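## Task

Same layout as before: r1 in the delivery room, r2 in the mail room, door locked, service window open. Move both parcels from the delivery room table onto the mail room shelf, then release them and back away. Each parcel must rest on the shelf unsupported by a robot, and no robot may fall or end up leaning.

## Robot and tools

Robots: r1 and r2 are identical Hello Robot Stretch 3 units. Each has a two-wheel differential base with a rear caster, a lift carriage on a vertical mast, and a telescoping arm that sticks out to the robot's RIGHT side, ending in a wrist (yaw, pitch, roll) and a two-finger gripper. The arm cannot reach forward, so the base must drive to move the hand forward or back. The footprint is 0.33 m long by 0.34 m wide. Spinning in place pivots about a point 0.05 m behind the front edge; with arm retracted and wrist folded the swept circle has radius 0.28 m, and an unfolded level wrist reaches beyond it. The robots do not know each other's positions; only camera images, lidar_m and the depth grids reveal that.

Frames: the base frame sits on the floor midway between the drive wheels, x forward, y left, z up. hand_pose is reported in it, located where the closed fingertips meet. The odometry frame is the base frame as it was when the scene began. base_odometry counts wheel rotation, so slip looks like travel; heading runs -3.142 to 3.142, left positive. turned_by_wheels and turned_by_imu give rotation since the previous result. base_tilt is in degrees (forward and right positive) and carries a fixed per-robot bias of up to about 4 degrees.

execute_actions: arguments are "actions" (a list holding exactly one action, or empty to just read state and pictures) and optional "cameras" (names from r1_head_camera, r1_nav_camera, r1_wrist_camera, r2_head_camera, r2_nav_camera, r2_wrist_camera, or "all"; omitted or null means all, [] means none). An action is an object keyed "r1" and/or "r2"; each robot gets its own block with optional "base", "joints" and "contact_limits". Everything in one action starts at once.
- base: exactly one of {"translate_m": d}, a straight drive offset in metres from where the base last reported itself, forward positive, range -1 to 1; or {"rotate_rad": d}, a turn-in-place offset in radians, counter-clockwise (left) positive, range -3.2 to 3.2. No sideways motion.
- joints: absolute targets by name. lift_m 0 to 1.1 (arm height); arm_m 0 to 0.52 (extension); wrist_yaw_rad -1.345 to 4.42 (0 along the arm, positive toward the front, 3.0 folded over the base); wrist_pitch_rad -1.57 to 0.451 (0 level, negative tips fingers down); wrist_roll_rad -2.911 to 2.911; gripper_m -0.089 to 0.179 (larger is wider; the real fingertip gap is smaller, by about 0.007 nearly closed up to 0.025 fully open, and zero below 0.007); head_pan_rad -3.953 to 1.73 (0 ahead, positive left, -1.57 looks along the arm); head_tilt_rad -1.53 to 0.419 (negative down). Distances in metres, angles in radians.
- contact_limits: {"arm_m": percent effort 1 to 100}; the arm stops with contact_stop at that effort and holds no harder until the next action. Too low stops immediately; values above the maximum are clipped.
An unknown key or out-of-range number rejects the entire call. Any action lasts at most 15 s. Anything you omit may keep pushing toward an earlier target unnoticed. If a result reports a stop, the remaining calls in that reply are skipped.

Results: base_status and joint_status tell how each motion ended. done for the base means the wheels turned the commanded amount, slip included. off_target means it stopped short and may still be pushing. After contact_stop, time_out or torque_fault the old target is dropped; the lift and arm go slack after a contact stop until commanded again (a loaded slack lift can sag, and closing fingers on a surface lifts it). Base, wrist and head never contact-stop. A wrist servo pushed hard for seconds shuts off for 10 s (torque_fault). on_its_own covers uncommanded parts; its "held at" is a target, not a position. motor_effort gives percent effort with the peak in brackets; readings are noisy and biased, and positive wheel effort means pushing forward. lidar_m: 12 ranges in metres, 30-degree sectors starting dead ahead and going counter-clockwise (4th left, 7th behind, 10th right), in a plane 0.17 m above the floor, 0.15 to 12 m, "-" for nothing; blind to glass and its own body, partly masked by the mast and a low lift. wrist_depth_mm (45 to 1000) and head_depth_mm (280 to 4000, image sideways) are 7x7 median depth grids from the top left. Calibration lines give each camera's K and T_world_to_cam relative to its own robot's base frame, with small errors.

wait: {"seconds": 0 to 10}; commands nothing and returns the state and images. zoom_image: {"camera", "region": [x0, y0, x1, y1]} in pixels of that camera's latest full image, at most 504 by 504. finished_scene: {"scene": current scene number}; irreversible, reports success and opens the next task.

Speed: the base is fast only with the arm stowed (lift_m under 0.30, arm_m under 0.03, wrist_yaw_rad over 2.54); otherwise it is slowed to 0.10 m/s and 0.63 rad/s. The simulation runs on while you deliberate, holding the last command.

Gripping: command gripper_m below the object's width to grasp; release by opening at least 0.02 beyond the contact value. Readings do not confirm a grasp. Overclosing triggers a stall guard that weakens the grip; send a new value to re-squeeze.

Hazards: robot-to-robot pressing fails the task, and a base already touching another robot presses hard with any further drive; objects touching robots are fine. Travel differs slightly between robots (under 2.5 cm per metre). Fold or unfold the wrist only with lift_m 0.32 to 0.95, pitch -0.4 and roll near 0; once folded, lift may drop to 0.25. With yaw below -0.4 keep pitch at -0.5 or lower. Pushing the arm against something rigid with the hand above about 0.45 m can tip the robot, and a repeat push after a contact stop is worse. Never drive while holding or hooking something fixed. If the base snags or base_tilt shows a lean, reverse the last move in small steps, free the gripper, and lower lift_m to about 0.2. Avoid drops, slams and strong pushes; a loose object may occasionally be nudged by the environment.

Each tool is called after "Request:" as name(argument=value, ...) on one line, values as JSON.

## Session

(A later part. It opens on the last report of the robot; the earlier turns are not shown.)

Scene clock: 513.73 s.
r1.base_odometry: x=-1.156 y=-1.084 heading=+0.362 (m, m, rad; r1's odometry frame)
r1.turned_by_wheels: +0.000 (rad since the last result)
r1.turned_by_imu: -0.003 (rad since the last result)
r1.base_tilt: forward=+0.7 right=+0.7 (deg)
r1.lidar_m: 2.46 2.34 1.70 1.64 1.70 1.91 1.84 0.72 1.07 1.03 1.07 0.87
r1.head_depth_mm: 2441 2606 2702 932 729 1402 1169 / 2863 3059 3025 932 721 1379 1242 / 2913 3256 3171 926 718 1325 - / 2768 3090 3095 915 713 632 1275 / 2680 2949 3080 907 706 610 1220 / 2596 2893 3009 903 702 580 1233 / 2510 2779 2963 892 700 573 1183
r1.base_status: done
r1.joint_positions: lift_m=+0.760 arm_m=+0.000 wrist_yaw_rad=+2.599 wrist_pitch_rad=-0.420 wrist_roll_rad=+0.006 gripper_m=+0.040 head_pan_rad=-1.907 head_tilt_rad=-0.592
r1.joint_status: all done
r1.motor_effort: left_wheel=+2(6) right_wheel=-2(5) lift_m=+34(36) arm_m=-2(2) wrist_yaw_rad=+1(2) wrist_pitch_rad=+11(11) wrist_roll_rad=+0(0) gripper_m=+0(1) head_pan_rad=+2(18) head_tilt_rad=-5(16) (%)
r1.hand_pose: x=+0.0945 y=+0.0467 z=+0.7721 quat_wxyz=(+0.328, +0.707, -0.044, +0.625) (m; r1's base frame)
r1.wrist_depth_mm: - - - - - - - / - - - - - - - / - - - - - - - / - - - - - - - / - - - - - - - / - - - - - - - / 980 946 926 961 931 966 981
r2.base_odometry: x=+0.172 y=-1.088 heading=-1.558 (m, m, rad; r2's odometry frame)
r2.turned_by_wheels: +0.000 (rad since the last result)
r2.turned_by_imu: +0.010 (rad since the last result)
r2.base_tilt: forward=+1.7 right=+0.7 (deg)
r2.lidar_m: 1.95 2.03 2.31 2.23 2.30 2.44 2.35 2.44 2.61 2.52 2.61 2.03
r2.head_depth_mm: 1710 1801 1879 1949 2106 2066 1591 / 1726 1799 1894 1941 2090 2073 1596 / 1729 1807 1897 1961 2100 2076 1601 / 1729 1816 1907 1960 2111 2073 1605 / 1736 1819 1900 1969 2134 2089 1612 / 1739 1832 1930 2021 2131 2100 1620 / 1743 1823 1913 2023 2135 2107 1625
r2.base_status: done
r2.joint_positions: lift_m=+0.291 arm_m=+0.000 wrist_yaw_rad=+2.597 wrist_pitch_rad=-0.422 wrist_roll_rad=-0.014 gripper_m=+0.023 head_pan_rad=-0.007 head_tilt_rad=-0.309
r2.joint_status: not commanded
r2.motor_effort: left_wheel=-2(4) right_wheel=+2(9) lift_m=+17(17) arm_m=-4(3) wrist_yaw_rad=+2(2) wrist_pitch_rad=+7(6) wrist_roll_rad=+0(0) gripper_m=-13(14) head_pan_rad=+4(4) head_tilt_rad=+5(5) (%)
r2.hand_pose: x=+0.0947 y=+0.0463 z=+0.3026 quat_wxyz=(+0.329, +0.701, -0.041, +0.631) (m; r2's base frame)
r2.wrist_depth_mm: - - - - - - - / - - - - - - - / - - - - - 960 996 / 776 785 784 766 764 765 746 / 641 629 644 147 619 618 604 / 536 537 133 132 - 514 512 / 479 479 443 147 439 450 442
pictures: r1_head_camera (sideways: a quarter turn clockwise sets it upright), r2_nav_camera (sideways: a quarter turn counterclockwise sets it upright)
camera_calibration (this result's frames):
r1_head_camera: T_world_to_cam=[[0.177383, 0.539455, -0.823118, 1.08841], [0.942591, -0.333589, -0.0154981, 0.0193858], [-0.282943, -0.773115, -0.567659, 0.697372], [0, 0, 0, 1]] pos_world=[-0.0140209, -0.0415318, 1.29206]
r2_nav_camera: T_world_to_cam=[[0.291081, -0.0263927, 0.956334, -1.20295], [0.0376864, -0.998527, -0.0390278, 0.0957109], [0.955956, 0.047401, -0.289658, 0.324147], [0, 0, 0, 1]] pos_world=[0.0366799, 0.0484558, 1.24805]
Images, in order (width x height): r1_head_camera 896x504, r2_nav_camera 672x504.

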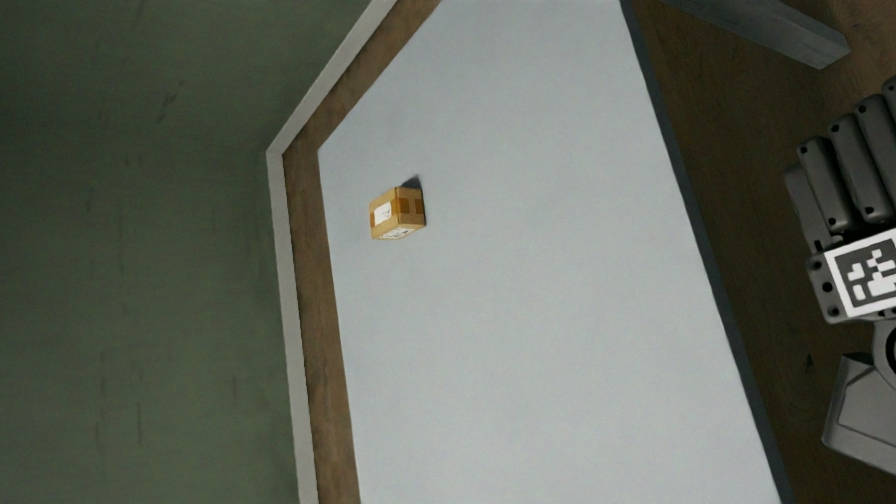

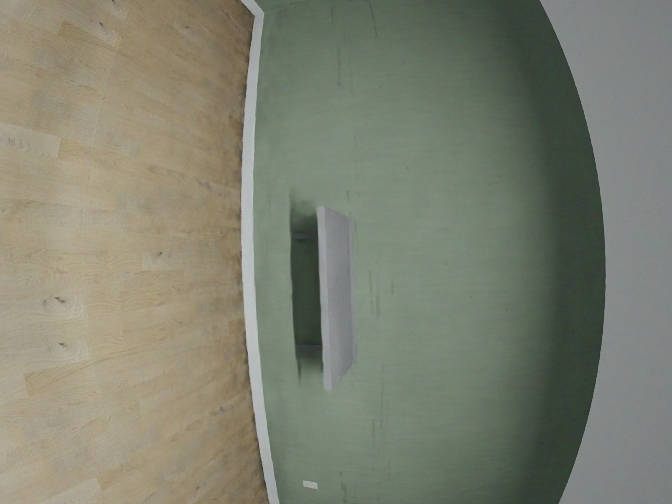

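Request:
execute_actions(actions=[{"r1": {"base": {"translate_m": -0.30}, "joints": {"lift_m": 0.80, "arm_m": 0.27, "wrist_yaw_rad": -0.11, "gripper_m": 0.15, "head_pan_rad": -1.62, "head_tilt_rad": -0.62}}, "r2": {"base": {"translate_m": 0.66}}}], cameras=["r1_head_camera", "r1_wrist_camera", "r2_nav_camera"])

Scene clock: 554.00 s.
r1.base_odometry: x=-1.436 y=-1.191 heading=+0.363 (m, m, rad; r1's odometry frame)
r1.turned_by_wheels: +0.000 (rad since the last result)
r1.turned_by_imu: -0.002 (rad since the last result)
r1.base_tilt: forward=+0.8 right=+0.7 (deg)
r1.lidar_m: 2.76 2.33 1.70 1.64 1.70 1.59 1.53 1.59 0.49 1.03 1.07 1.14
r1.head_depth_mm: 2717 3015 3036 2230 712 623 - / 2666 2989 3022 903 742 - - / 2620 2966 2974 976 660 606 1198 / 2639 2892 2967 915 658 605 1188 / 2628 2899 3009 917 683 603 1186 / 2592 2846 2900 877 690 597 1176 / 2533 2850 2910 868 685 595 1168
r1.base_status: done
r1.joint_positions: lift_m=+0.800 arm_m=+0.270 wrist_yaw_rad=-0.109 wrist_pitch_rad=-0.419 wrist_roll_rad=+0.006 gripper_m=+0.150 head_pan_rad=-1.627 head_tilt_rad=-0.612
r1.joint_status: all done
r1.motor_effort: left_wheel=+2(3) right_wheel=-1(4) lift_m=+33(35) arm_m=+1(1) wrist_yaw_rad=-1(3) wrist_pitch_rad=+11(11) wrist_roll_rad=+0(0) gripper_m=-1(81) head_pan_rad=+1(19) head_tilt_rad=-3(8) (%)
r1.hand_pose: x=-0.0458 y=-0.6376 z=+0.8121 quat_wxyz=(+0.681, +0.109, -0.700, -0.185) (m; r1's base frame)
r1.wrist_depth_mm: - - - - - - - / - - - - - - - / 426 432 438 387 446 453 - / 318 321 323 298 329 333 340 / 254 266 257 258 261 266 266 / 211 - 214 215 216 - 220 / 186 177 183 183 184 180 187
r2.base_odometry: x=+0.180 y=-1.748 heading=-1.558 (m, m, rad; r2's odometry frame)
r2.turned_by_wheels: +0.000 (rad since the last result)
r2.turned_by_imu: +0.007 (rad since the last result)
r2.base_tilt: forward=+1.7 right=+0.7 (deg)
r2.lidar_m: 1.29 1.34 1.86 2.23 2.31 3.10 3.00 3.12 2.61 2.52 1.82 1.34
r2.head_depth_mm: 1112 1166 1225 1292 1203 978 1499 / 1118 1174 1228 1288 1210 976 1506 / 1124 1184 1233 1297 1214 986 1515 / 1124 1179 1246 1306 1224 984 1521 / 1132 1181 1248 1311 1234 996 1519 / 1131 1183 1247 1309 1347 998 1529 / 1137 1187 1250 1316 1395 1475 1552
r2.base_status: done
r2.joint_positions: lift_m=+0.291 arm_m=+0.000 wrist_yaw_rad=+2.597 wrist_pitch_rad=-0.422 wrist_roll_rad=-0.014 gripper_m=+0.023 head_pan_rad=-0.007 head_tilt_rad=-0.309
r2.joint_status: not commanded
r2.motor_effort: left_wheel=-2(4) right_wheel=+1(9) lift_m=+17(17) arm_m=-3(4) wrist_yaw_rad=+2(2) wrist_pitch_rad=+7(7) wrist_roll_rad=+0(0) gripper_m=-14(13) head_pan_rad=+4(5) head_tilt_rad=+6(6) (%)
r2.hand_pose: x=+0.0947 y=+0.0463 z=+0.3026 quat_wxyz=(+0.329, +0.701, -0.041, +0.631) (m; r2's base frame)
r2.wrist_depth_mm: - - - - - - - / - - - - - - - / - - - - 984 967 952 / 802 801 770 769 752 758 730 / 642 644 636 148 642 617 617 / 538 530 133 132 - 521 512 / 480 484 441 147 438 452 444
pictures: r1_head_camera (sideways: a quarter turn clockwise sets it upright), r1_wrist_camera, r2_nav_camera (sideways: a quarter turn counterclockwise sets it upright)
camera_calibration (this result's frames):
r1_head_camera: T_world_to_cam=[[0.0222343, 0.583791, -0.8116, 1.07434], [0.998097, -0.059661, -0.0155712, 0.019142], [-0.0575112, -0.809709, -0.584006, 0.717265], [0, 0, 0, 1]] pos_world=[-0.00174196, -0.0452703, 1.29112]
r1_wrist_camera: T_world_to_cam=[[-0.995169, 0.0956372, 0.0221896, -0.00525795], [0.0318444, 0.528231, -0.848504, 1.06687], [-0.0928697, -0.843698, -0.528724, 0.0489091], [0, 0, 0, 1]] pos_world=[-0.0346641, -0.521785, 0.931217]
r2_nav_camera: T_world_to_cam=[[0.291078, -0.0263884, 0.956335, -1.20295], [0.0377013, -0.998527, -0.0390277, 0.0957106], [0.955956, 0.0474152, -0.289655, 0.324143], [0, 0, 0, 1]] pos_world=[0.0366793, 0.0484563, 1.24805]
Images, in order (width x height): r1_head_camera 896x504, r1_wrist_camera 644x364, r2_nav_camera 672x504.

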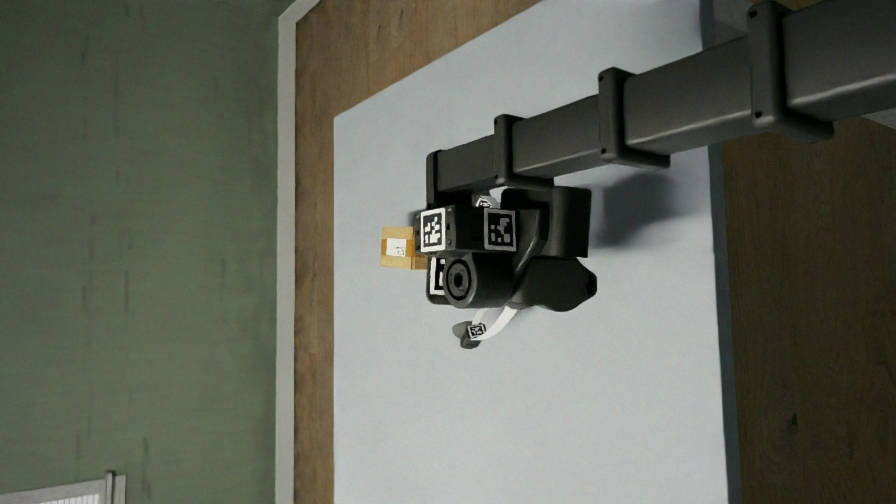

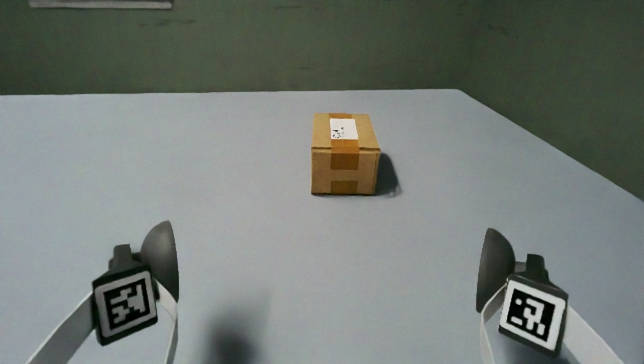

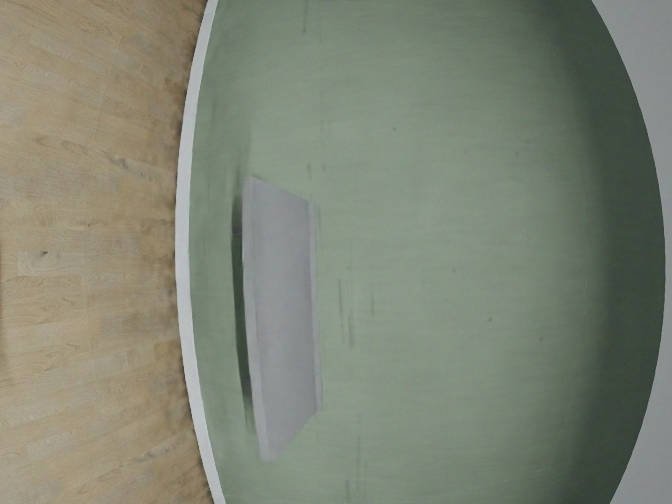

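Request:
zoom_image(camera="r1_wrist_camera", region=[280, 90, 420, 210])

Region (280, 90, 420, 210) of r1_wrist_camera's 644x364 image, scaled by 3.600; it fills the top 432 rows of this view, and the rest is white.

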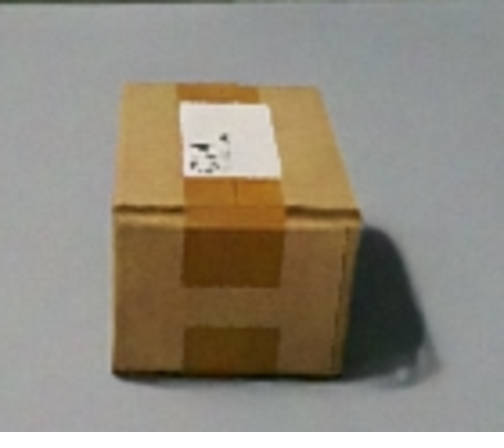

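Request:
execute_actions(actions=[{"r1": {"base": {"translate_m": -0.037}, "joints": {"lift_m": 0.773, "arm_m": 0.445}}, "r2": {"base": {"translate_m": 0.52}, "joints": {"lift_m": 0.80, "arm_m": 0.22, "wrist_yaw_rad": 1.555, "head_pan_rad": -0.8, "head_tilt_rad": -0.8}}}], cameras=["r1_wrist_camera", "r2_head_camera", "r2_wrist_camera"])

Scene clock: 619.33 s.
r1.base_odometry: x=-1.471 y=-1.204 heading=+0.363 (m, m, rad; r1's odometry frame)
r1.turned_by_wheels: +0.000 (rad since the last result)
r1.turned_by_imu: +0.000 (rad since the last result)
r1.base_tilt: forward=+0.8 right=+0.7 (deg)
r1.lidar_m: 2.80 2.33 1.70 1.64 1.70 1.56 1.50 1.55 0.47 1.03 1.07 1.18
r1.head_depth_mm: 2712 3042 3063 2226 711 616 1231 / 2637 2954 3068 907 717 - - / 2617 2927 3063 956 680 608 1194 / 2645 2960 3095 821 697 603 1184 / 2603 2849 2920 847 692 601 1181 / 2578 2873 2931 873 688 599 1178 / 2566 2843 2855 873 684 593 1181
r1.base_status: done
r1.joint_positions: lift_m=+0.773 arm_m=+0.445 wrist_yaw_rad=-0.109 wrist_pitch_rad=-0.419 wrist_roll_rad=+0.006 gripper_m=+0.150 head_pan_rad=-1.627 head_tilt_rad=-0.612
r1.joint_status: all done
r1.motor_effort: left_wheel=+2(3) right_wheel=-2(3) lift_m=+24(31) arm_m=+1(0) wrist_yaw_rad=+0(0) wrist_pitch_rad=+11(11) wrist_roll_rad=+0(0) gripper_m=+1(0) head_pan_rad=+3(3) head_tilt_rad=-5(4) (%)
r1.hand_pose: x=-0.0460 y=-0.8126 z=+0.7855 quat_wxyz=(+0.681, +0.109, -0.700, -0.185) (m; r1's base frame)
r1.wrist_depth_mm: - - - - - - - / - - - - - - - / 355 360 366 374 376 379 - / 266 269 272 179 277 279 283 / 213 223 216 142 211 222 223 / 178 - 173 118 170 - 185 / - 149 149 122 147 152 157
r2.base_odometry: x=+0.187 y=-2.268 heading=-1.558 (m, m, rad; r2's odometry frame)
r2.turned_by_wheels: +0.000 (rad since the last result)
r2.turned_by_imu: +0.005 (rad since the last result)
r2.base_tilt: forward=+1.6 right=+0.6 (deg)
r2.lidar_m: 0.77 0.80 1.11 2.23 2.31 3.16 3.52 3.54 2.61 2.53 1.08 0.80
r2.head_depth_mm: 1265 1487 1821 1875 1523 1327 1161 / 1123 1292 1547 811 1449 1335 1165 / 1005 1145 1275 767 1501 1337 1165 / 914 1032 983 773 674 1350 1173 / 836 932 977 780 643 1326 1179 / 771 852 923 784 647 575 1175 / 715 784 863 788 649 552 1169
r2.base_status: done
r2.joint_positions: lift_m=+0.799 arm_m=+0.220 wrist_yaw_rad=+1.557 wrist_pitch_rad=-0.422 wrist_roll_rad=-0.014 gripper_m=+0.023 head_pan_rad=-0.793 head_tilt_rad=-0.790
r2.joint_status: all done
r2.motor_effort: left_wheel=-2(5) right_wheel=+1(9) lift_m=+65(70) arm_m=+3(4) wrist_yaw_rad=-1(2) wrist_pitch_rad=+7(7) wrist_roll_rad=+0(0) gripper_m=-14(15) head_pan_rad=-3(43) head_tilt_rad=-6(39) (%)
r2.hand_pose: x=+0.2025 y=-0.3679 z=+0.8109 quat_wxyz=(+0.599, +0.588, -0.384, +0.384) (m; r2's base frame)
r2.wrist_depth_mm: 625 633 621 642 639 635 635 / 622 601 592 579 568 672 706 / 424 410 413 409 402 396 755 / 325 317 318 310 312 307 800 / 301 302 301 147 302 934 937 / - - 133 132 - - - / - - - 146 973 960 956
pictures: r1_wrist_camera, r2_head_camera (sideways: a quarter turn clockwise sets it upright), r2_wrist_camera
camera_calibration (this result's frames):
r1_wrist_camera: T_world_to_cam=[[-0.995101, 0.0963452, 0.0221895, 0.0124871], [0.0322203, 0.528208, -0.848503, 1.13675], [-0.0934699, -0.843631, -0.528724, -0.112762], [0, 0, 0, 1]] pos_world=[-0.0347403, -0.696772, 0.904638]
r2_head_camera: T_world_to_cam=[[-0.461422, 0.4822, -0.744697, 0.989355], [0.697295, 0.716086, 0.0316228, -0.0416906], [0.548516, -0.504682, -0.666653, 0.820086], [0, 0, 0, 1]] pos_world=[0.0357509, -0.0333302, 1.2848]
r2_wrist_camera: T_world_to_cam=[[-0.0418745, -0.999116, -0.00364115, -0.358642], [-0.551667, 0.0261594, -0.833654, 0.831643], [0.833013, -0.0329002, -0.552275, 0.435846], [0, 0, 0, 1]] pos_world=[0.0807067, -0.365741, 0.932704]
Images, in order (width x height): r1_wrist_camera 644x364, r2_head_camera 896x504, r2_wrist_camera 644x364.

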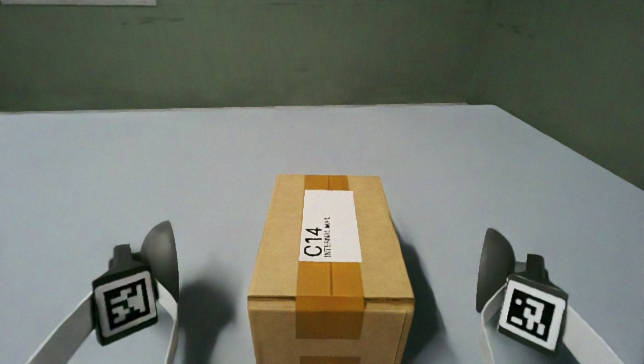

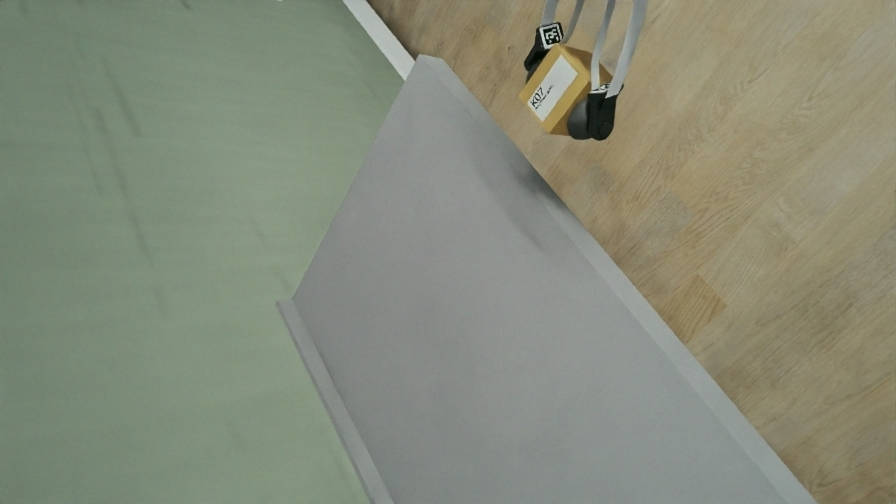

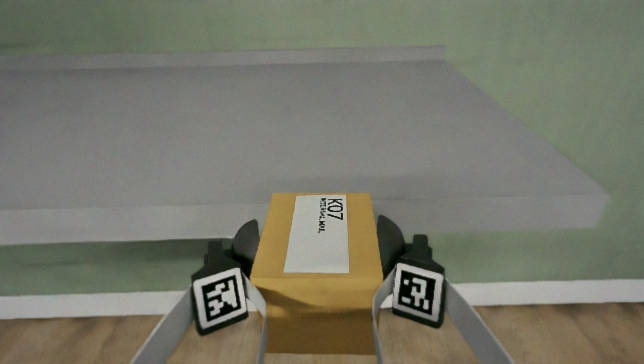

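Request:
execute_actions(actions=[{"r1": {"joints": {"gripper_m": 0.027}}, "r2": {"base": {"translate_m": 0.24}, "joints": {"lift_m": 0.79}}}], cameras=["r1_wrist_camera", "r2_head_camera", "r2_wrist_camera"])

Scene clock: 633.97 s.
r1.base_odometry: x=-1.471 y=-1.204 heading=+0.363 (m, m, rad; r1's odometry frame)
r1.turned_by_wheels: +0.000 (rad since the last result)
r1.turned_by_imu: +0.000 (rad since the last result)
r1.base_tilt: forward=+0.7 right=+0.8 (deg)
r1.lidar_m: 2.80 2.34 1.71 1.64 1.69 1.56 1.50 1.55 0.47 1.03 1.07 1.18
r1.head_depth_mm: 2695 3042 3112 2201 709 616 1228 / 2684 2997 3022 903 717 - - / 2656 2962 3040 958 677 606 1193 / 2605 2908 3162 822 698 603 1196 / 2597 2924 2952 849 695 602 1187 / 2572 2884 2903 873 689 600 1179 / 2560 2843 2842 864 686 595 1175
r1.base_status: not commanded
r1.joint_positions: lift_m=+0.773 arm_m=+0.445 wrist_yaw_rad=-0.109 wrist_pitch_rad=-0.419 wrist_roll_rad=+0.006 gripper_m=+0.028 head_pan_rad=-1.627 head_tilt_rad=-0.612
r1.joint_status: all done
r1.motor_effort: left_wheel=+2(2) right_wheel=-1(1) lift_m=+24(24) arm_m=+0(1) wrist_yaw_rad=+0(1) wrist_pitch_rad=+11(11) wrist_roll_rad=+0(0) gripper_m=-18(89) head_pan_rad=+2(3) head_tilt_rad=-3(4) (%)
r1.hand_pose: x=-0.0460 y=-0.8126 z=+0.7855 quat_wxyz=(+0.681, +0.109, -0.700, -0.185) (m; r1's base frame)
r1.wrist_depth_mm: - - - - - - - / - - - - - - - / 358 360 365 370 373 380 - / 266 268 272 178 278 278 284 / 212 215 215 142 211 221 223 / 178 178 126 126 125 184 184 / 152 152 149 140 147 156 157
r2.base_odometry: x=+0.190 y=-2.508 heading=-1.558 (m, m, rad; r2's odometry frame)
r2.turned_by_wheels: +0.000 (rad since the last result)
r2.turned_by_imu: +0.002 (rad since the last result)
r2.base_tilt: forward=+1.8 right=+0.6 (deg)
r2.lidar_m: 0.53 0.55 0.76 2.18 2.31 3.17 3.76 3.51 2.61 1.98 0.74 0.55
r2.head_depth_mm: 850 1002 1229 759 615 538 1137 / 756 875 1031 762 589 541 481 / 679 772 875 771 636 544 473 / 617 692 792 772 639 546 475 / 564 628 706 756 645 547 477 / 520 574 639 717 647 551 479 / 482 529 585 655 649 552 480
r2.base_status: done
r2.joint_positions: lift_m=+0.791 arm_m=+0.220 wrist_yaw_rad=+1.557 wrist_pitch_rad=-0.422 wrist_roll_rad=-0.014 gripper_m=+0.023 head_pan_rad=-0.793 head_tilt_rad=-0.790
r2.joint_status: all done
r2.motor_effort: left_wheel=-2(4) right_wheel=+2(6) lift_m=+17(59) arm_m=+3(3) wrist_yaw_rad=-2(1) wrist_pitch_rad=+7(6) wrist_roll_rad=+0(0) gripper_m=-14(14) head_pan_rad=-4(4) head_tilt_rad=-5(5) (%)
r2.hand_pose: x=+0.2025 y=-0.3679 z=+0.8026 quat_wxyz=(+0.599, +0.588, -0.384, +0.384) (m; r2's base frame)
r2.wrist_depth_mm: 408 408 411 408 409 415 418 / 442 447 441 444 442 440 450 / 401 397 395 382 383 378 491 / 305 303 299 299 296 293 289 / 248 245 246 147 243 236 236 / 207 205 133 132 - 200 200 / 180 178 173 147 171 174 173
pictures: r1_wrist_camera, r2_head_camera (sideways: a quarter turn clockwise sets it upright), r2_wrist_camera
camera_calibration (this result's frames):
r1_wrist_camera: T_world_to_cam=[[-0.9951, 0.0963467, 0.0221898, 0.0124885], [0.0322208, 0.528208, -0.848504, 1.13675], [-0.0934714, -0.843631, -0.528724, -0.112769], [0, 0, 0, 1]] pos_world=[-0.0347405, -0.696781, 0.904639]
r2_head_camera: T_world_to_cam=[[-0.461433, 0.482211, -0.744682, 0.989336], [0.697296, 0.716086, 0.0316232, -0.0416912], [0.548505, -0.504672, -0.66667, 0.820107], [0, 0, 0, 1]] pos_world=[0.0357506, -0.0333299, 1.2848]
r2_wrist_camera: T_world_to_cam=[[-0.0418746, -0.999116, -0.00364099, -0.358673], [-0.551667, 0.0261593, -0.833654, 0.82466], [0.833013, -0.0329003, -0.552275, 0.431219], [0, 0, 0, 1]] pos_world=[0.0807067, -0.365741, 0.924327]
Images, in order (width x height): r1_wrist_camera 644x364, r2_head_camera 896x504, r2_wrist_camera 644x364.

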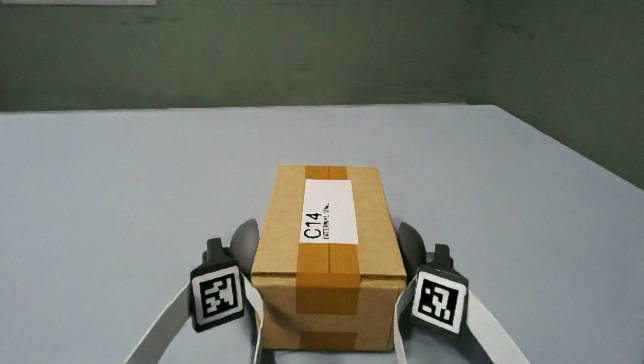

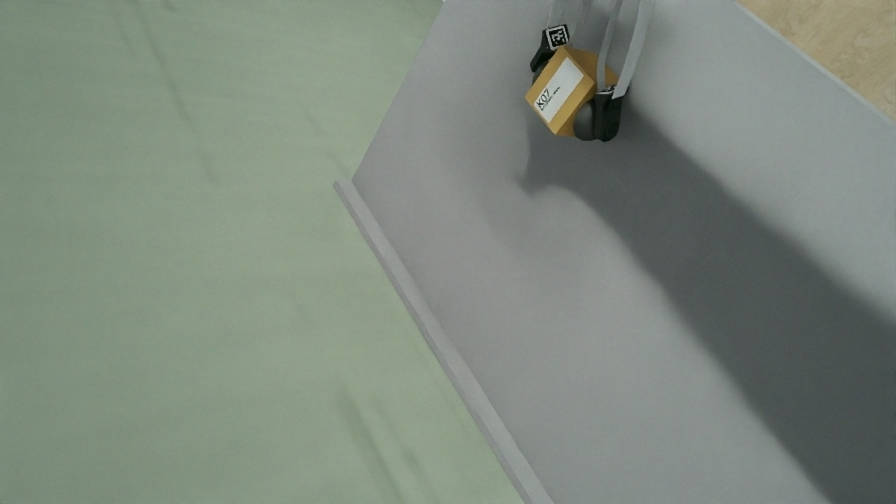

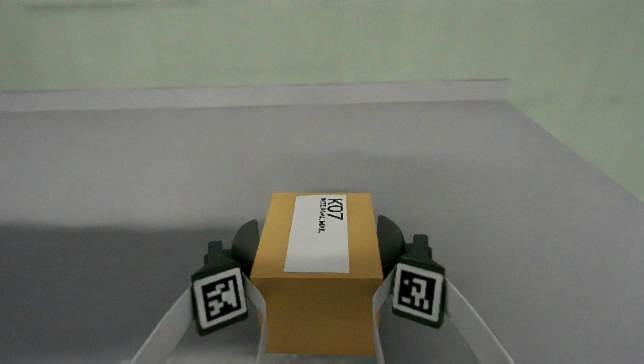

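Request:
execute_actions(actions=[{"r1": {"joints": {"lift_m": 0.815}}, "r2": {"joints": {"lift_m": 0.777}}}], cameras=["r1_wrist_camera", "r1_head_camera", "r2_wrist_camera"])

Scene clock: 648.23 s.
r1.base_odometry: x=-1.471 y=-1.204 heading=+0.363 (m, m, rad; r1's odometry frame)
r1.turned_by_wheels: +0.000 (rad since the last result)
r1.turned_by_imu: +0.000 (rad since the last result)
r1.base_tilt: forward=+0.9 right=+0.7 (deg)
r1.lidar_m: 2.80 2.33 1.70 1.64 1.70 1.56 1.50 1.55 0.47 1.03 1.07 1.18
r1.head_depth_mm: 2671 3032 3072 2214 712 631 - / 2688 2994 3062 922 - - 1014 / 2654 2961 3215 - 681 609 1200 / 2604 2889 3173 828 696 603 1194 / 2611 2915 2976 850 690 602 1177 / 2581 2910 2925 874 690 598 1183 / 2556 2819 2890 870 685 595 1172
r1.base_status: not commanded
r1.joint_positions: lift_m=+0.815 arm_m=+0.445 wrist_yaw_rad=-0.109 wrist_pitch_rad=-0.423 wrist_roll_rad=+0.006 gripper_m=+0.028 head_pan_rad=-1.627 head_tilt_rad=-0.612
r1.joint_status: all done
r1.motor_effort: left_wheel=+3(3) right_wheel=-1(1) lift_m=+34(35) arm_m=+1(1) wrist_yaw_rad=+0(0) wrist_pitch_rad=+13(14) wrist_roll_rad=+0(0) gripper_m=-18(18) head_pan_rad=+3(3) head_tilt_rad=-4(4) (%)
r1.hand_pose: x=-0.0459 y=-0.8121 z=+0.8262 quat_wxyz=(+0.680, +0.110, -0.700, -0.187) (m; r1's base frame)
r1.wrist_depth_mm: - - - - - - - / - - - - - - - / - - - - - - - / 341 343 348 184 351 357 - / 272 274 276 142 271 283 286 / 226 229 125 126 126 235 237 / 195 195 191 139 189 200 201
r2.base_odometry: x=+0.190 y=-2.508 heading=-1.558 (m, m, rad; r2's odometry frame)
r2.turned_by_wheels: +0.000 (rad since the last result)
r2.turned_by_imu: +0.001 (rad since the last result)
r2.base_tilt: forward=+1.6 right=+0.7 (deg)
r2.lidar_m: 0.53 0.55 0.76 2.18 2.31 3.15 3.75 3.56 2.62 1.98 0.74 0.55
r2.head_depth_mm: 851 1004 1223 760 628 538 1132 / 756 872 1034 766 591 541 480 / 677 774 875 768 636 544 473 / 616 693 792 776 639 545 475 / 564 628 709 757 643 547 477 / 520 574 640 716 645 550 478 / 483 530 584 654 649 552 481
r2.base_status: not commanded
r2.joint_positions: lift_m=+0.778 arm_m=+0.220 wrist_yaw_rad=+1.557 wrist_pitch_rad=-0.422 wrist_roll_rad=-0.014 gripper_m=+0.023 head_pan_rad=-0.793 head_tilt_rad=-0.790
r2.joint_status: all done
r2.motor_effort: left_wheel=-2(2) right_wheel=+2(2) lift_m=+17(12) arm_m=+3(3) wrist_yaw_rad=-1(1) wrist_pitch_rad=+7(7) wrist_roll_rad=+0(0) gripper_m=-14(14) head_pan_rad=-3(3) head_tilt_rad=-5(6) (%)
r2.hand_pose: x=+0.2025 y=-0.3679 z=+0.7896 quat_wxyz=(+0.599, +0.588, -0.384, +0.384) (m; r2's base frame)
r2.wrist_depth_mm: 404 405 410 411 420 414 417 / 436 434 439 435 440 441 448 / 367 365 363 358 349 348 480 / 286 278 277 275 272 268 263 / 227 226 225 147 225 220 217 / 192 190 133 131 - 185 183 / 165 166 159 147 157 160 160
pictures: r1_head_camera (sideways: a quarter turn clockwise sets it upright), r1_wrist_camera, r2_wrist_camera
camera_calibration (this result's frames):
r1_head_camera: T_world_to_cam=[[0.0222285, 0.583809, -0.811587, 1.07432], [0.998098, -0.0596492, -0.0155713, 0.0191421], [-0.0575011, -0.809697, -0.584024, 0.717288], [0, 0, 0, 1]] pos_world=[-0.00174143, -0.0452701, 1.29112]
r1_wrist_camera: T_world_to_cam=[[-0.99511, 0.09626, 0.0221397, 0.0115633], [0.0325783, 0.531468, -0.846451, 1.17198], [-0.093246, -0.841591, -0.532005, -0.0864695], [0, 0, 0, 1]] pos_world=[-0.0347371, -0.696753, 0.945762]
r2_wrist_camera: T_world_to_cam=[[-0.0418747, -0.999116, -0.00364116, -0.358721], [-0.551667, 0.0261595, -0.833654, 0.813824], [0.833013, -0.0329003, -0.552275, 0.424041], [0, 0, 0, 1]] pos_world=[0.0807067, -0.365742, 0.911329]
Images, in order (width x height): r1_head_camera 896x504, r1_wrist_camera 644x364, r2_wrist_camera 644x364.

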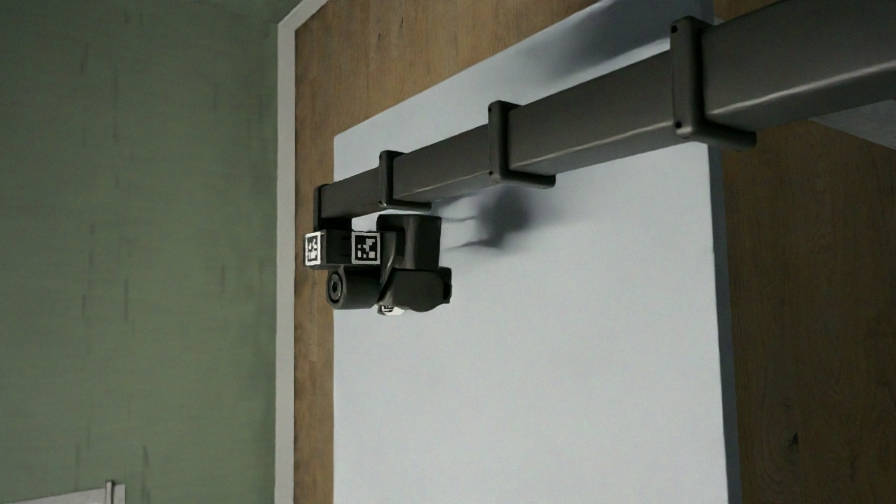

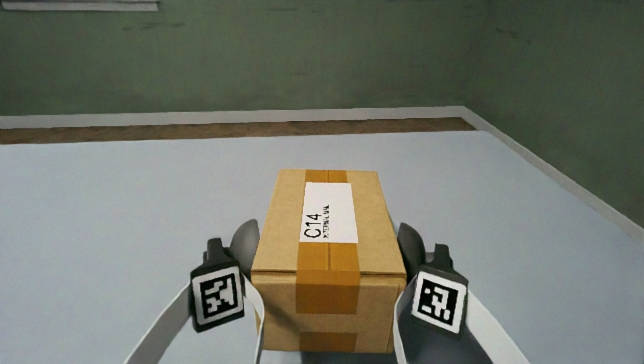

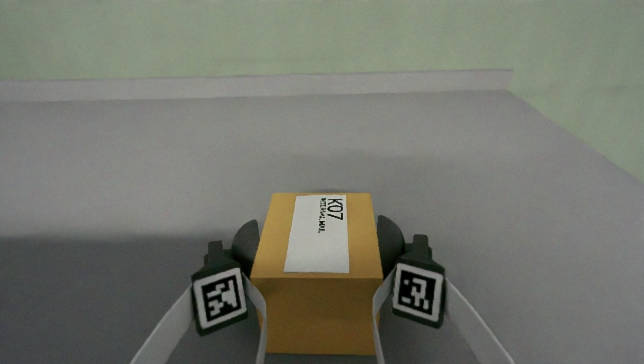

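Request:
execute_actions(actions=[{"r1": {"base": {"translate_m": 0.09}, "joints": {"arm_m": 0.29, "wrist_yaw_rad": 0.9}}, "r2": {"joints": {"gripper_m": 0.105}}}], cameras=["r1_wrist_camera", "r2_wrist_camera"])

Scene clock: 659.33 s.
r1.base_odometry: x=-1.387 y=-1.172 heading=+0.363 (m, m, rad; r1's odometry frame)
r1.turned_by_wheels: +0.000 (rad since the last result)
r1.turned_by_imu: +0.000 (rad since the last result)
r1.base_tilt: forward=+1.1 right=+0.6 (deg)
r1.lidar_m: 2.71 2.34 1.70 1.64 1.69 1.65 1.59 0.55 0.52 1.03 1.07 1.10
r1.head_depth_mm: 2686 3045 3022 910 711 623 - / 2637 2979 3024 938 - - 1174 / 2664 2938 3020 - 699 607 1195 / 2598 2932 2925 - 678 604 1190 / 2599 2896 2946 954 670 600 1182 / 2580 2879 2876 906 682 598 1178 / 2561 2895 2861 872 676 581 1172
r1.base_status: done
r1.joint_positions: lift_m=+0.815 arm_m=+0.290 wrist_yaw_rad=+0.899 wrist_pitch_rad=-0.424 wrist_roll_rad=+0.006 gripper_m=+0.028 head_pan_rad=-1.627 head_tilt_rad=-0.612
r1.joint_status: all done
r1.motor_effort: left_wheel=+2(5) right_wheel=-2(3) lift_m=+34(34) arm_m=-2(3) wrist_yaw_rad=+1(1) wrist_pitch_rad=+13(13) wrist_roll_rad=+0(0) gripper_m=-17(18) head_pan_rad=+2(2) head_tilt_rad=-4(4) (%)
r1.hand_pose: x=+0.1537 y=-0.5745 z=+0.8262 quat_wxyz=(+0.686, +0.435, -0.560, +0.165) (m; r1's base frame)
r1.wrist_depth_mm: - - - - - - - / 686 700 713 723 - - - / 457 462 466 470 481 483 - / 341 345 348 183 354 359 361 / 273 275 277 142 272 284 286 / 227 229 125 126 125 235 236 / 196 197 192 138 188 201 201
r2.base_odometry: x=+0.190 y=-2.508 heading=-1.558 (m, m, rad; r2's odometry frame)
r2.turned_by_wheels: +0.000 (rad since the last result)
r2.turned_by_imu: +0.001 (rad since the last result)
r2.base_tilt: forward=+1.7 right=+0.7 (deg)
r2.lidar_m: 0.53 0.55 0.76 2.18 2.31 3.16 3.76 3.54 2.62 1.98 0.74 0.55
r2.head_depth_mm: 850 1002 1230 759 616 538 1138 / 755 873 1038 765 588 540 481 / 679 774 875 767 637 543 473 / 617 691 790 772 641 546 474 / 565 628 708 757 642 549 477 / 521 574 640 719 648 550 478 / 482 529 585 654 649 553 480
r2.base_status: not commanded
r2.joint_positions: lift_m=+0.778 arm_m=+0.220 wrist_yaw_rad=+1.557 wrist_pitch_rad=-0.422 wrist_roll_rad=-0.014 gripper_m=+0.105 head_pan_rad=-0.793 head_tilt_rad=-0.790
r2.joint_status: all done
r2.motor_effort: left_wheel=-2(2) right_wheel=+2(2) lift_m=+16(16) arm_m=+2(3) wrist_yaw_rad=-2(2) wrist_pitch_rad=+7(7) wrist_roll_rad=+0(0) gripper_m=+0(80) head_pan_rad=-4(3) head_tilt_rad=-6(5) (%)
r2.hand_pose: x=+0.2025 y=-0.3679 z=+0.7896 quat_wxyz=(+0.599, +0.588, -0.384, +0.384) (m; r2's base frame)
r2.wrist_depth_mm: 407 411 409 414 416 418 413 / 431 442 439 438 440 441 450 / 368 367 364 359 352 345 477 / 283 280 277 272 273 266 267 / 227 228 224 150 223 220 217 / 192 196 178 133 181 188 185 / 165 161 159 149 160 157 159
pictures: r1_wrist_camera, r2_wrist_camera
camera_calibration (this result's frames):
r1_wrist_camera: T_world_to_cam=[[-0.611906, -0.790621, 0.0221395, -0.381073], [-0.432428, 0.31098, -0.846344, 0.983837], [0.662252, -0.527456, -0.532177, 0.196624], [0, 0, 0, 1]] pos_world=[0.0620435, -0.503527, 0.94574]
r2_wrist_camera: T_world_to_cam=[[-0.041877, -0.999116, -0.00364309, -0.358719], [-0.551606, 0.02616, -0.833694, 0.813862], [0.833053, -0.0329031, -0.552214, 0.423986], [0, 0, 0, 1]] pos_world=[0.080707, -0.365742, 0.911336]
Images, in order (width x height): r1_wrist_camera 644x364, r2_wrist_camera 644x364.

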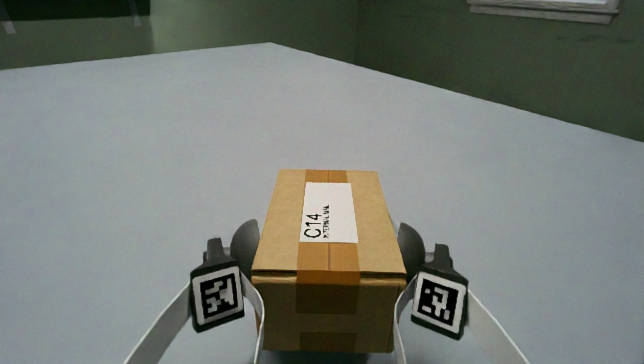

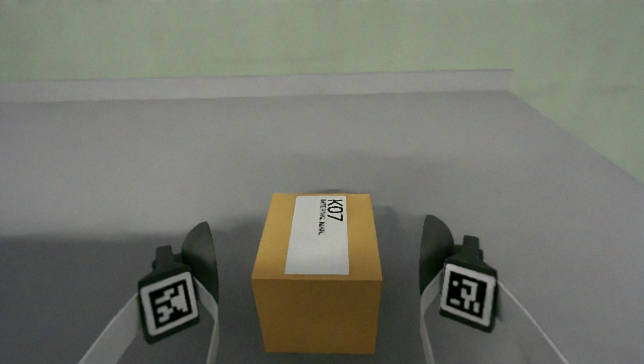

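Request:
execute_actions(actions=[{"r1": {"base": {"translate_m": 0.19}, "joints": {"arm_m": 0.0, "wrist_yaw_rad": 2.6, "head_pan_rad": -0.3, "head_tilt_rad": -0.5}}, "r2": {"base": {"translate_m": -0.19}}}], cameras=["r1_wrist_camera", "r2_wrist_camera", "r2_head_camera"])

Scene clock: 666.77 s.
r1.base_odometry: x=-1.209 y=-1.104 heading=+0.363 (m, m, rad; r1's odometry frame)
r1.turned_by_wheels: +0.000 (rad since the last result)
r1.turned_by_imu: +0.001 (rad since the last result)
r1.base_tilt: forward=+0.7 right=+0.6 (deg)
r1.lidar_m: 2.52 2.34 1.70 1.64 1.70 1.84 1.78 0.67 1.07 1.03 1.07 0.92
r1.head_depth_mm: 2452 2745 3130 1086 802 652 1243 / 2386 2671 2968 1068 793 1465 1265 / 2394 2583 2830 1063 1168 1472 1262 / - 2548 2740 2544 1812 1423 1252 / - 2480 2603 2540 1859 1507 1249 / - 2371 2518 2520 1860 1486 1253 / 2041 2192 2427 2498 1871 1486 1240
r1.base_status: done
r1.joint_positions: lift_m=+0.815 arm_m=+0.000 wrist_yaw_rad=+2.599 wrist_pitch_rad=-0.424 wrist_roll_rad=+0.006 gripper_m=+0.028 head_pan_rad=-0.307 head_tilt_rad=-0.507
r1.joint_status: all done
r1.motor_effort: left_wheel=+2(3) right_wheel=-2(2) lift_m=+34(34) arm_m=-3(0) wrist_yaw_rad=+2(4) wrist_pitch_rad=+13(13) wrist_roll_rad=+0(0) gripper_m=-18(18) head_pan_rad=+2(30) head_tilt_rad=+3(16) (%)
r1.hand_pose: x=+0.0943 y=+0.0463 z=+0.8262 quat_wxyz=(+0.329, +0.707, -0.043, +0.624) (m; r1's base frame)
r1.wrist_depth_mm: - - - - - - - / - - - - - - - / - - - - - - - / - - - 184 - - - / - - - 142 - - - / - - 125 126 126 - - / - - 981 139 979 - -
r2.base_odometry: x=+0.188 y=-2.318 heading=-1.558 (m, m, rad; r2's odometry frame)
r2.turned_by_wheels: +0.000 (rad since the last result)
r2.turned_by_imu: +0.000 (rad since the last result)
r2.base_tilt: forward=+1.7 right=+0.5 (deg)
r2.lidar_m: 0.72 0.75 1.04 2.22 2.32 3.15 3.55 3.54 2.61 2.52 1.01 0.75
r2.head_depth_mm: 1175 1397 1697 1773 1520 1327 1161 / 1050 1209 1438 766 1525 1339 1163 / 937 1069 1187 769 668 1335 1169 / 852 960 982 771 639 1297 1167 / 779 869 938 777 642 572 1177 / 721 793 884 784 646 549 1134 / 667 731 809 789 649 553 498
r2.base_status: done
r2.joint_positions: lift_m=+0.778 arm_m=+0.220 wrist_yaw_rad=+1.557 wrist_pitch_rad=-0.422 wrist_roll_rad=-0.014 gripper_m=+0.105 head_pan_rad=-0.793 head_tilt_rad=-0.790
r2.joint_status: not commanded
r2.motor_effort: left_wheel=-2(6) right_wheel=+2(3) lift_m=+16(16) arm_m=+3(3) wrist_yaw_rad=-1(2) wrist_pitch_rad=+7(6) wrist_roll_rad=+0(0) gripper_m=+0(0) head_pan_rad=-3(3) head_tilt_rad=-6(5) (%)
r2.hand_pose: x=+0.2025 y=-0.3679 z=+0.7896 quat_wxyz=(+0.599, +0.588, -0.384, +0.384) (m; r2's base frame)
r2.wrist_depth_mm: 575 578 582 584 587 596 587 / 538 537 513 504 502 636 649 / 368 364 361 314 351 346 686 / 286 280 276 274 269 270 267 / 240 242 242 239 240 244 246 / 922 939 929 972 950 966 - / - 979 985 - 976 945 948
pictures: r1_wrist_camera, r2_head_camera (sideways: a quarter turn clockwise sets it upright), r2_wrist_camera
camera_calibration (this result's frames):
r1_wrist_camera: T_world_to_cam=[[0.862515, -0.505547, 0.0221435, -0.0788797], [-0.253, -0.468715, -0.846343, 0.784292], [0.438246, 0.724381, -0.532177, 0.526541], [0, 0, 0, 1]] pos_world=[0.0357066, -0.053685, 0.94574]
r2_head_camera: T_world_to_cam=[[-0.461451, 0.482229, -0.74466, 0.989307], [0.697296, 0.716085, 0.0316239, -0.0416921], [0.54849, -0.504656, -0.666694, 0.820139], [0, 0, 0, 1]] pos_world=[0.0357502, -0.0333295, 1.2848]
r2_wrist_camera: T_world_to_cam=[[-0.0418761, -0.999116, -0.00364814, -0.358714], [-0.551455, 0.0261577, -0.833794, 0.813956], [0.833153, -0.0329043, -0.552063, 0.423849], [0, 0, 0, 1]] pos_world=[0.080708, -0.365742, 0.911355]
Images, in order (width x height): r1_wrist_camera 644x364, r2_head_camera 896x504, r2_wrist_camera 644x364.

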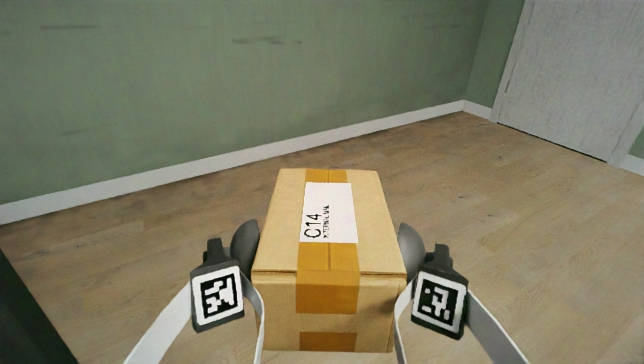

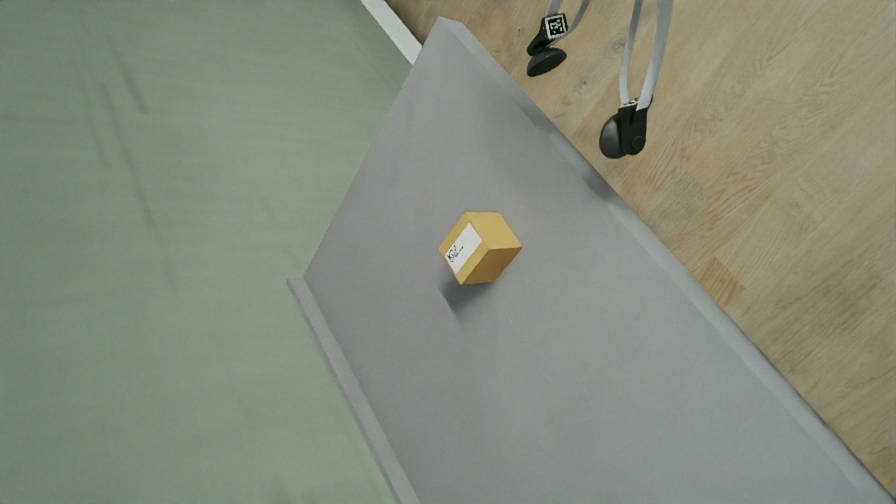

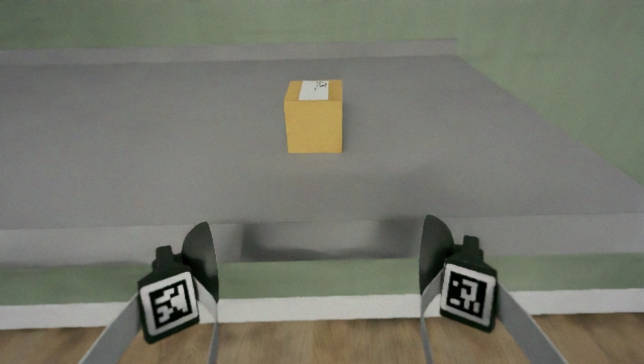

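Request:
execute_actions(actions=[{"r1": {"base": {"translate_m": 0.52}, "joints": {"lift_m": 0.29, "head_pan_rad": 0.0, "head_tilt_rad": -0.4}}, "r2": {"base": {"translate_m": -0.52}, "joints": {"lift_m": 0.29, "arm_m": 0.0, "wrist_yaw_rad": 2.6, "gripper_m": 0.04, "head_pan_rad": 0.0, "head_tilt_rad": -0.3}}}], cameras=["r1_wrist_camera", "r2_nav_camera"])

Scene clock: 692.97 s.
r1.base_odometry: x=-0.723 y=-0.920 heading=+0.363 (m, m, rad; r1's odometry frame)
r1.turned_by_wheels: +0.000 (rad since the last result)
r1.turned_by_imu: +0.004 (rad since the last result)
r1.base_tilt: forward=+0.8 right=+0.9 (deg)
r1.lidar_m: 2.00 2.06 1.70 1.64 1.71 2.33 2.29 1.13 1.07 1.03 0.50 2.08
r1.head_depth_mm: - - 2034 2191 2167 1672 1359 / - - 2045 2172 2162 1660 1350 / 1722 - 1990 2164 2166 1656 1345 / 1667 1823 1965 2159 2151 1643 1340 / 1684 1808 1948 2130 2138 1623 1329 / 1667 1784 1933 2117 2127 1623 1337 / 1649 1774 1905 2112 2083 1621 1324
r1.base_status: done
r1.joint_positions: lift_m=+0.290 arm_m=+0.000 wrist_yaw_rad=+2.599 wrist_pitch_rad=-0.424 wrist_roll_rad=+0.006 gripper_m=+0.028 head_pan_rad=-0.007 head_tilt_rad=-0.407
r1.joint_status: all done
r1.motor_effort: left_wheel=+2(9) right_wheel=-1(2) lift_m=+24(31) arm_m=-3(3) wrist_yaw_rad=+2(2) wrist_pitch_rad=+14(14) wrist_roll_rad=+0(0) gripper_m=-18(18) head_pan_rad=+2(19) head_tilt_rad=+4(15) (%)
r1.hand_pose: x=+0.0943 y=+0.0462 z=+0.3015 quat_wxyz=(+0.329, +0.707, -0.043, +0.624) (m; r1's base frame)
r1.wrist_depth_mm: - - - - - - - / - - - - - - - / - - - - - - - / 779 786 798 184 810 815 833 / 624 634 632 142 621 643 655 / 520 524 125 126 126 541 539 / 459 463 436 138 431 463 462
r2.base_odometry: x=+0.181 y=-1.798 heading=-1.558 (m, m, rad; r2's odometry frame)
r2.turned_by_wheels: +0.000 (rad since the last result)
r2.turned_by_imu: -0.003 (rad since the last result)
r2.base_tilt: forward=+1.7 right=+0.5 (deg)
r2.lidar_m: 1.24 1.29 1.78 2.23 2.32 3.17 3.04 3.19 2.61 2.52 1.75 1.29
r2.head_depth_mm: 1074 1122 1177 1240 1201 929 1456 / 1077 1128 1179 1242 1215 931 1458 / 1074 1129 1183 1246 1217 935 1465 / 1076 1131 1185 1250 1224 942 1469 / 1084 1132 1193 1249 1234 945 1479 / 1084 1139 1198 1265 1301 952 1484 / 1086 1139 1199 1263 1340 1409 1494
r2.base_status: done
r2.joint_positions: lift_m=+0.291 arm_m=+0.000 wrist_yaw_rad=+2.597 wrist_pitch_rad=-0.421 wrist_roll_rad=-0.014 gripper_m=+0.040 head_pan_rad=-0.007 head_tilt_rad=-0.309
r2.joint_status: all done
r2.motor_effort: left_wheel=-1(7) right_wheel=+1(6) lift_m=+16(23) arm_m=-3(3) wrist_yaw_rad=+2(1) wrist_pitch_rad=+6(7) wrist_roll_rad=+0(0) gripper_m=-1(80) head_pan_rad=+4(44) head_tilt_rad=+5(40) (%)
r2.hand_pose: x=+0.0948 y=+0.0464 z=+0.3029 quat_wxyz=(+0.329, +0.701, -0.041, +0.632) (m; r2's base frame)
r2.wrist_depth_mm: - - - - - - 955 / - - - - - - - / - - - - 964 971 966 / 786 793 796 758 769 763 757 / 643 643 656 628 616 619 622 / 544 539 545 523 542 520 512 / 478 470 459 458 446 458 449
pictures: r1_wrist_camera, r2_nav_camera (sideways: a quarter turn counterclockwise sets it upright)
camera_calibration (this result's frames):
r1_wrist_camera: T_world_to_cam=[[0.862614, -0.505379, 0.0221371, -0.0672311], [-0.253131, -0.469122, -0.846079, 0.340147], [0.437975, 0.724236, -0.532598, 0.247522], [0, 0, 0, 1]] pos_world=[0.0356877, -0.0536711, 0.421109]
r2_nav_camera: T_world_to_cam=[[0.291381, -0.0263963, 0.956243, -1.20283], [0.037669, -0.998527, -0.0390418, 0.0957292], [0.955865, 0.0473968, -0.289957, 0.324537], [0, 0, 0, 1]] pos_world=[0.0366632, 0.0484558, 1.24804]
Images, in order (width x height): r1_wrist_camera 644x364, r2_nav_camera 672x504.

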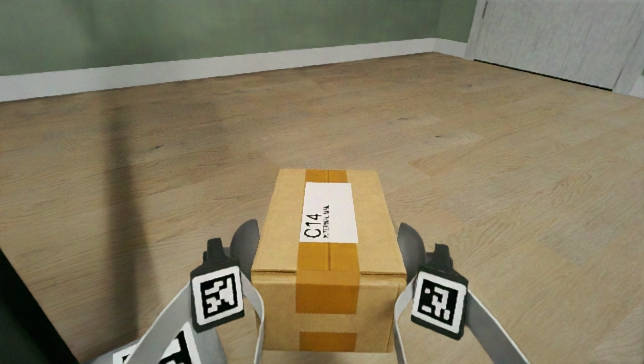

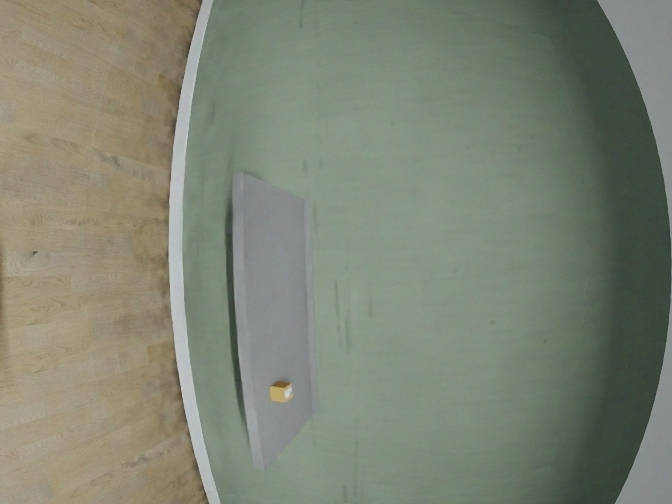

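Request:
execute_actions(actions=[{"r1": {"base": {"translate_m": 1.0}}, "r2": {"base": {"translate_m": -1.0}}}], cameras=["r1_wrist_camera", "r1_nav_camera"])

Scene clock: 699.63 s.
r1.base_odometry: x=+0.212 y=-0.565 heading=+0.363 (m, m, rad; r1's odometry frame)
r1.turned_by_wheels: +0.000 (rad since the last result)
r1.turned_by_imu: +0.007 (rad since the last result)
r1.base_tilt: forward=+0.8 right=+0.5 (deg)
r1.lidar_m: 1.01 1.04 1.41 1.64 1.70 2.35 2.09 0.75 1.21 3.09 1.42 1.04
r1.head_depth_mm: - - - 984 1183 1302 1351 / 826 899 1002 1045 1175 1304 1352 / 825 893 965 1059 1175 1300 1344 / 822 884 963 1052 1166 1298 1336 / 821 883 963 1050 1160 1286 1332 / 822 883 965 1051 1155 1291 1320 / 817 878 958 1040 1154 1288 1324
r1.base_status: done
r1.joint_positions: lift_m=+0.290 arm_m=+0.000 wrist_yaw_rad=+2.599 wrist_pitch_rad=-0.424 wrist_roll_rad=+0.006 gripper_m=+0.028 head_pan_rad=-0.007 head_tilt_rad=-0.407
r1.joint_status: not commanded
r1.motor_effort: left_wheel=+1(10) right_wheel=+0(3) lift_m=+25(25) arm_m=-2(3) wrist_yaw_rad=+2(2) wrist_pitch_rad=+14(14) wrist_roll_rad=+0(0) gripper_m=-17(17) head_pan_rad=+3(3) head_tilt_rad=+4(4) (%)
r1.hand_pose: x=+0.0943 y=+0.0462 z=+0.3015 quat_wxyz=(+0.329, +0.707, -0.043, +0.624) (m; r1's base frame)
r1.wrist_depth_mm: - - - - - 920 752 / - - - - - 949 782 / - - - - - 988 810 / 774 793 798 183 812 819 783 / 619 627 638 142 621 646 654 / 520 524 125 126 126 536 542 / 460 461 436 139 432 458 461
r2.base_odometry: x=+0.169 y=-0.798 heading=-1.559 (m, m, rad; r2's odometry frame)
r2.turned_by_wheels: +0.000 (rad since the last result)
r2.turned_by_imu: -0.008 (rad since the last result)
r2.base_tilt: forward=+1.7 right=+0.6 (deg)
r2.lidar_m: 2.24 2.33 2.31 2.22 2.29 2.14 2.06 2.14 2.62 2.52 2.62 2.33
r2.head_depth_mm: 1985 2076 2180 2283 2436 2063 1594 / 1990 2070 2193 2276 2428 2068 1592 / 1995 2090 2191 2259 2410 2070 1604 / 1987 2071 2198 2273 2422 2080 1615 / 1993 2096 2199 2259 2438 2091 1613 / 2003 2094 2211 2330 2457 2111 1618 / 2028 2095 2210 2349 2437 2105 1626
r2.base_status: done
r2.joint_positions: lift_m=+0.291 arm_m=+0.000 wrist_yaw_rad=+2.597 wrist_pitch_rad=-0.420 wrist_roll_rad=-0.014 gripper_m=+0.040 head_pan_rad=-0.007 head_tilt_rad=-0.309
r2.joint_status: not commanded
r2.motor_effort: left_wheel=-1(8) right_wheel=+0(6) lift_m=+16(16) arm_m=-4(3) wrist_yaw_rad=+2(2) wrist_pitch_rad=+6(6) wrist_roll_rad=+0(0) gripper_m=+0(1) head_pan_rad=+4(4) head_tilt_rad=+6(6) (%)
r2.hand_pose: x=+0.0948 y=+0.0464 z=+0.3029 quat_wxyz=(+0.329, +0.701, -0.041, +0.632) (m; r2's base frame)
r2.wrist_depth_mm: - - - - - - - / - - - - - - - / - - - - - - 946 / 809 797 785 767 754 773 772 / 633 639 663 630 622 604 609 / 531 532 540 529 555 507 523 / 479 479 463 459 440 454 444
pictures: r1_nav_camera (sideways: a quarter turn counterclockwise sets it upright), r1_wrist_camera
camera_calibration (this result's frames):
r1_nav_camera: T_world_to_cam=[[0.378077, 0.0356001, 0.925089, -1.17236], [-0.0471514, -0.997223, 0.0576464, -0.0169247], [0.924572, -0.0654141, -0.375349, 0.441321], [0, 0, 0, 1]] pos_world=[0.034413, 0.0537272, 1.25117]
r1_wrist_camera: T_world_to_cam=[[0.862648, -0.50532, 0.0221371, -0.0672218], [-0.253102, -0.469143, -0.846076, 0.340143], [0.437925, 0.724263, -0.532602, 0.247527], [0, 0, 0, 1]] pos_world=[0.0356815, -0.0536673, 0.421109]
Images, in order (width x height): r1_nav_camera 672x504, r1_wrist_camera 644x364.

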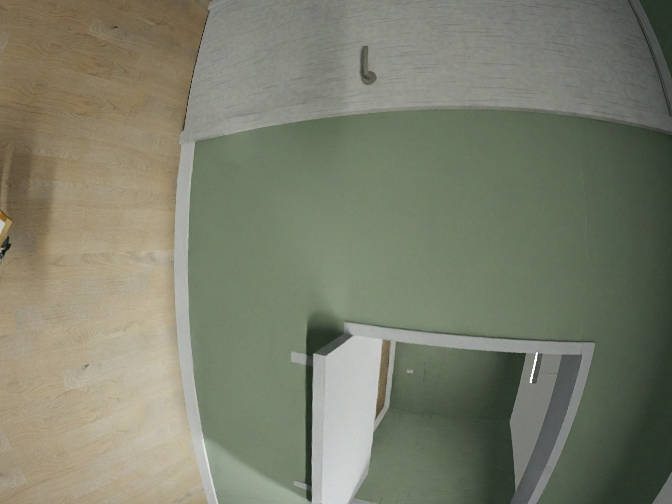

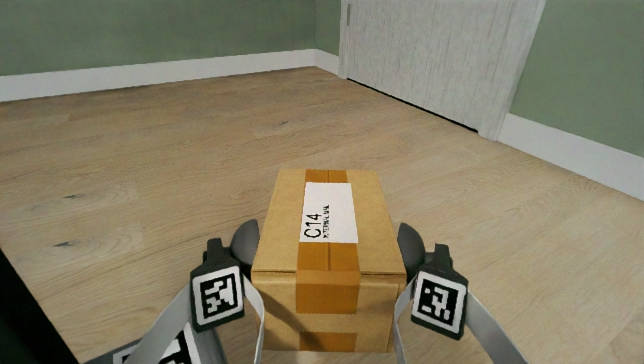

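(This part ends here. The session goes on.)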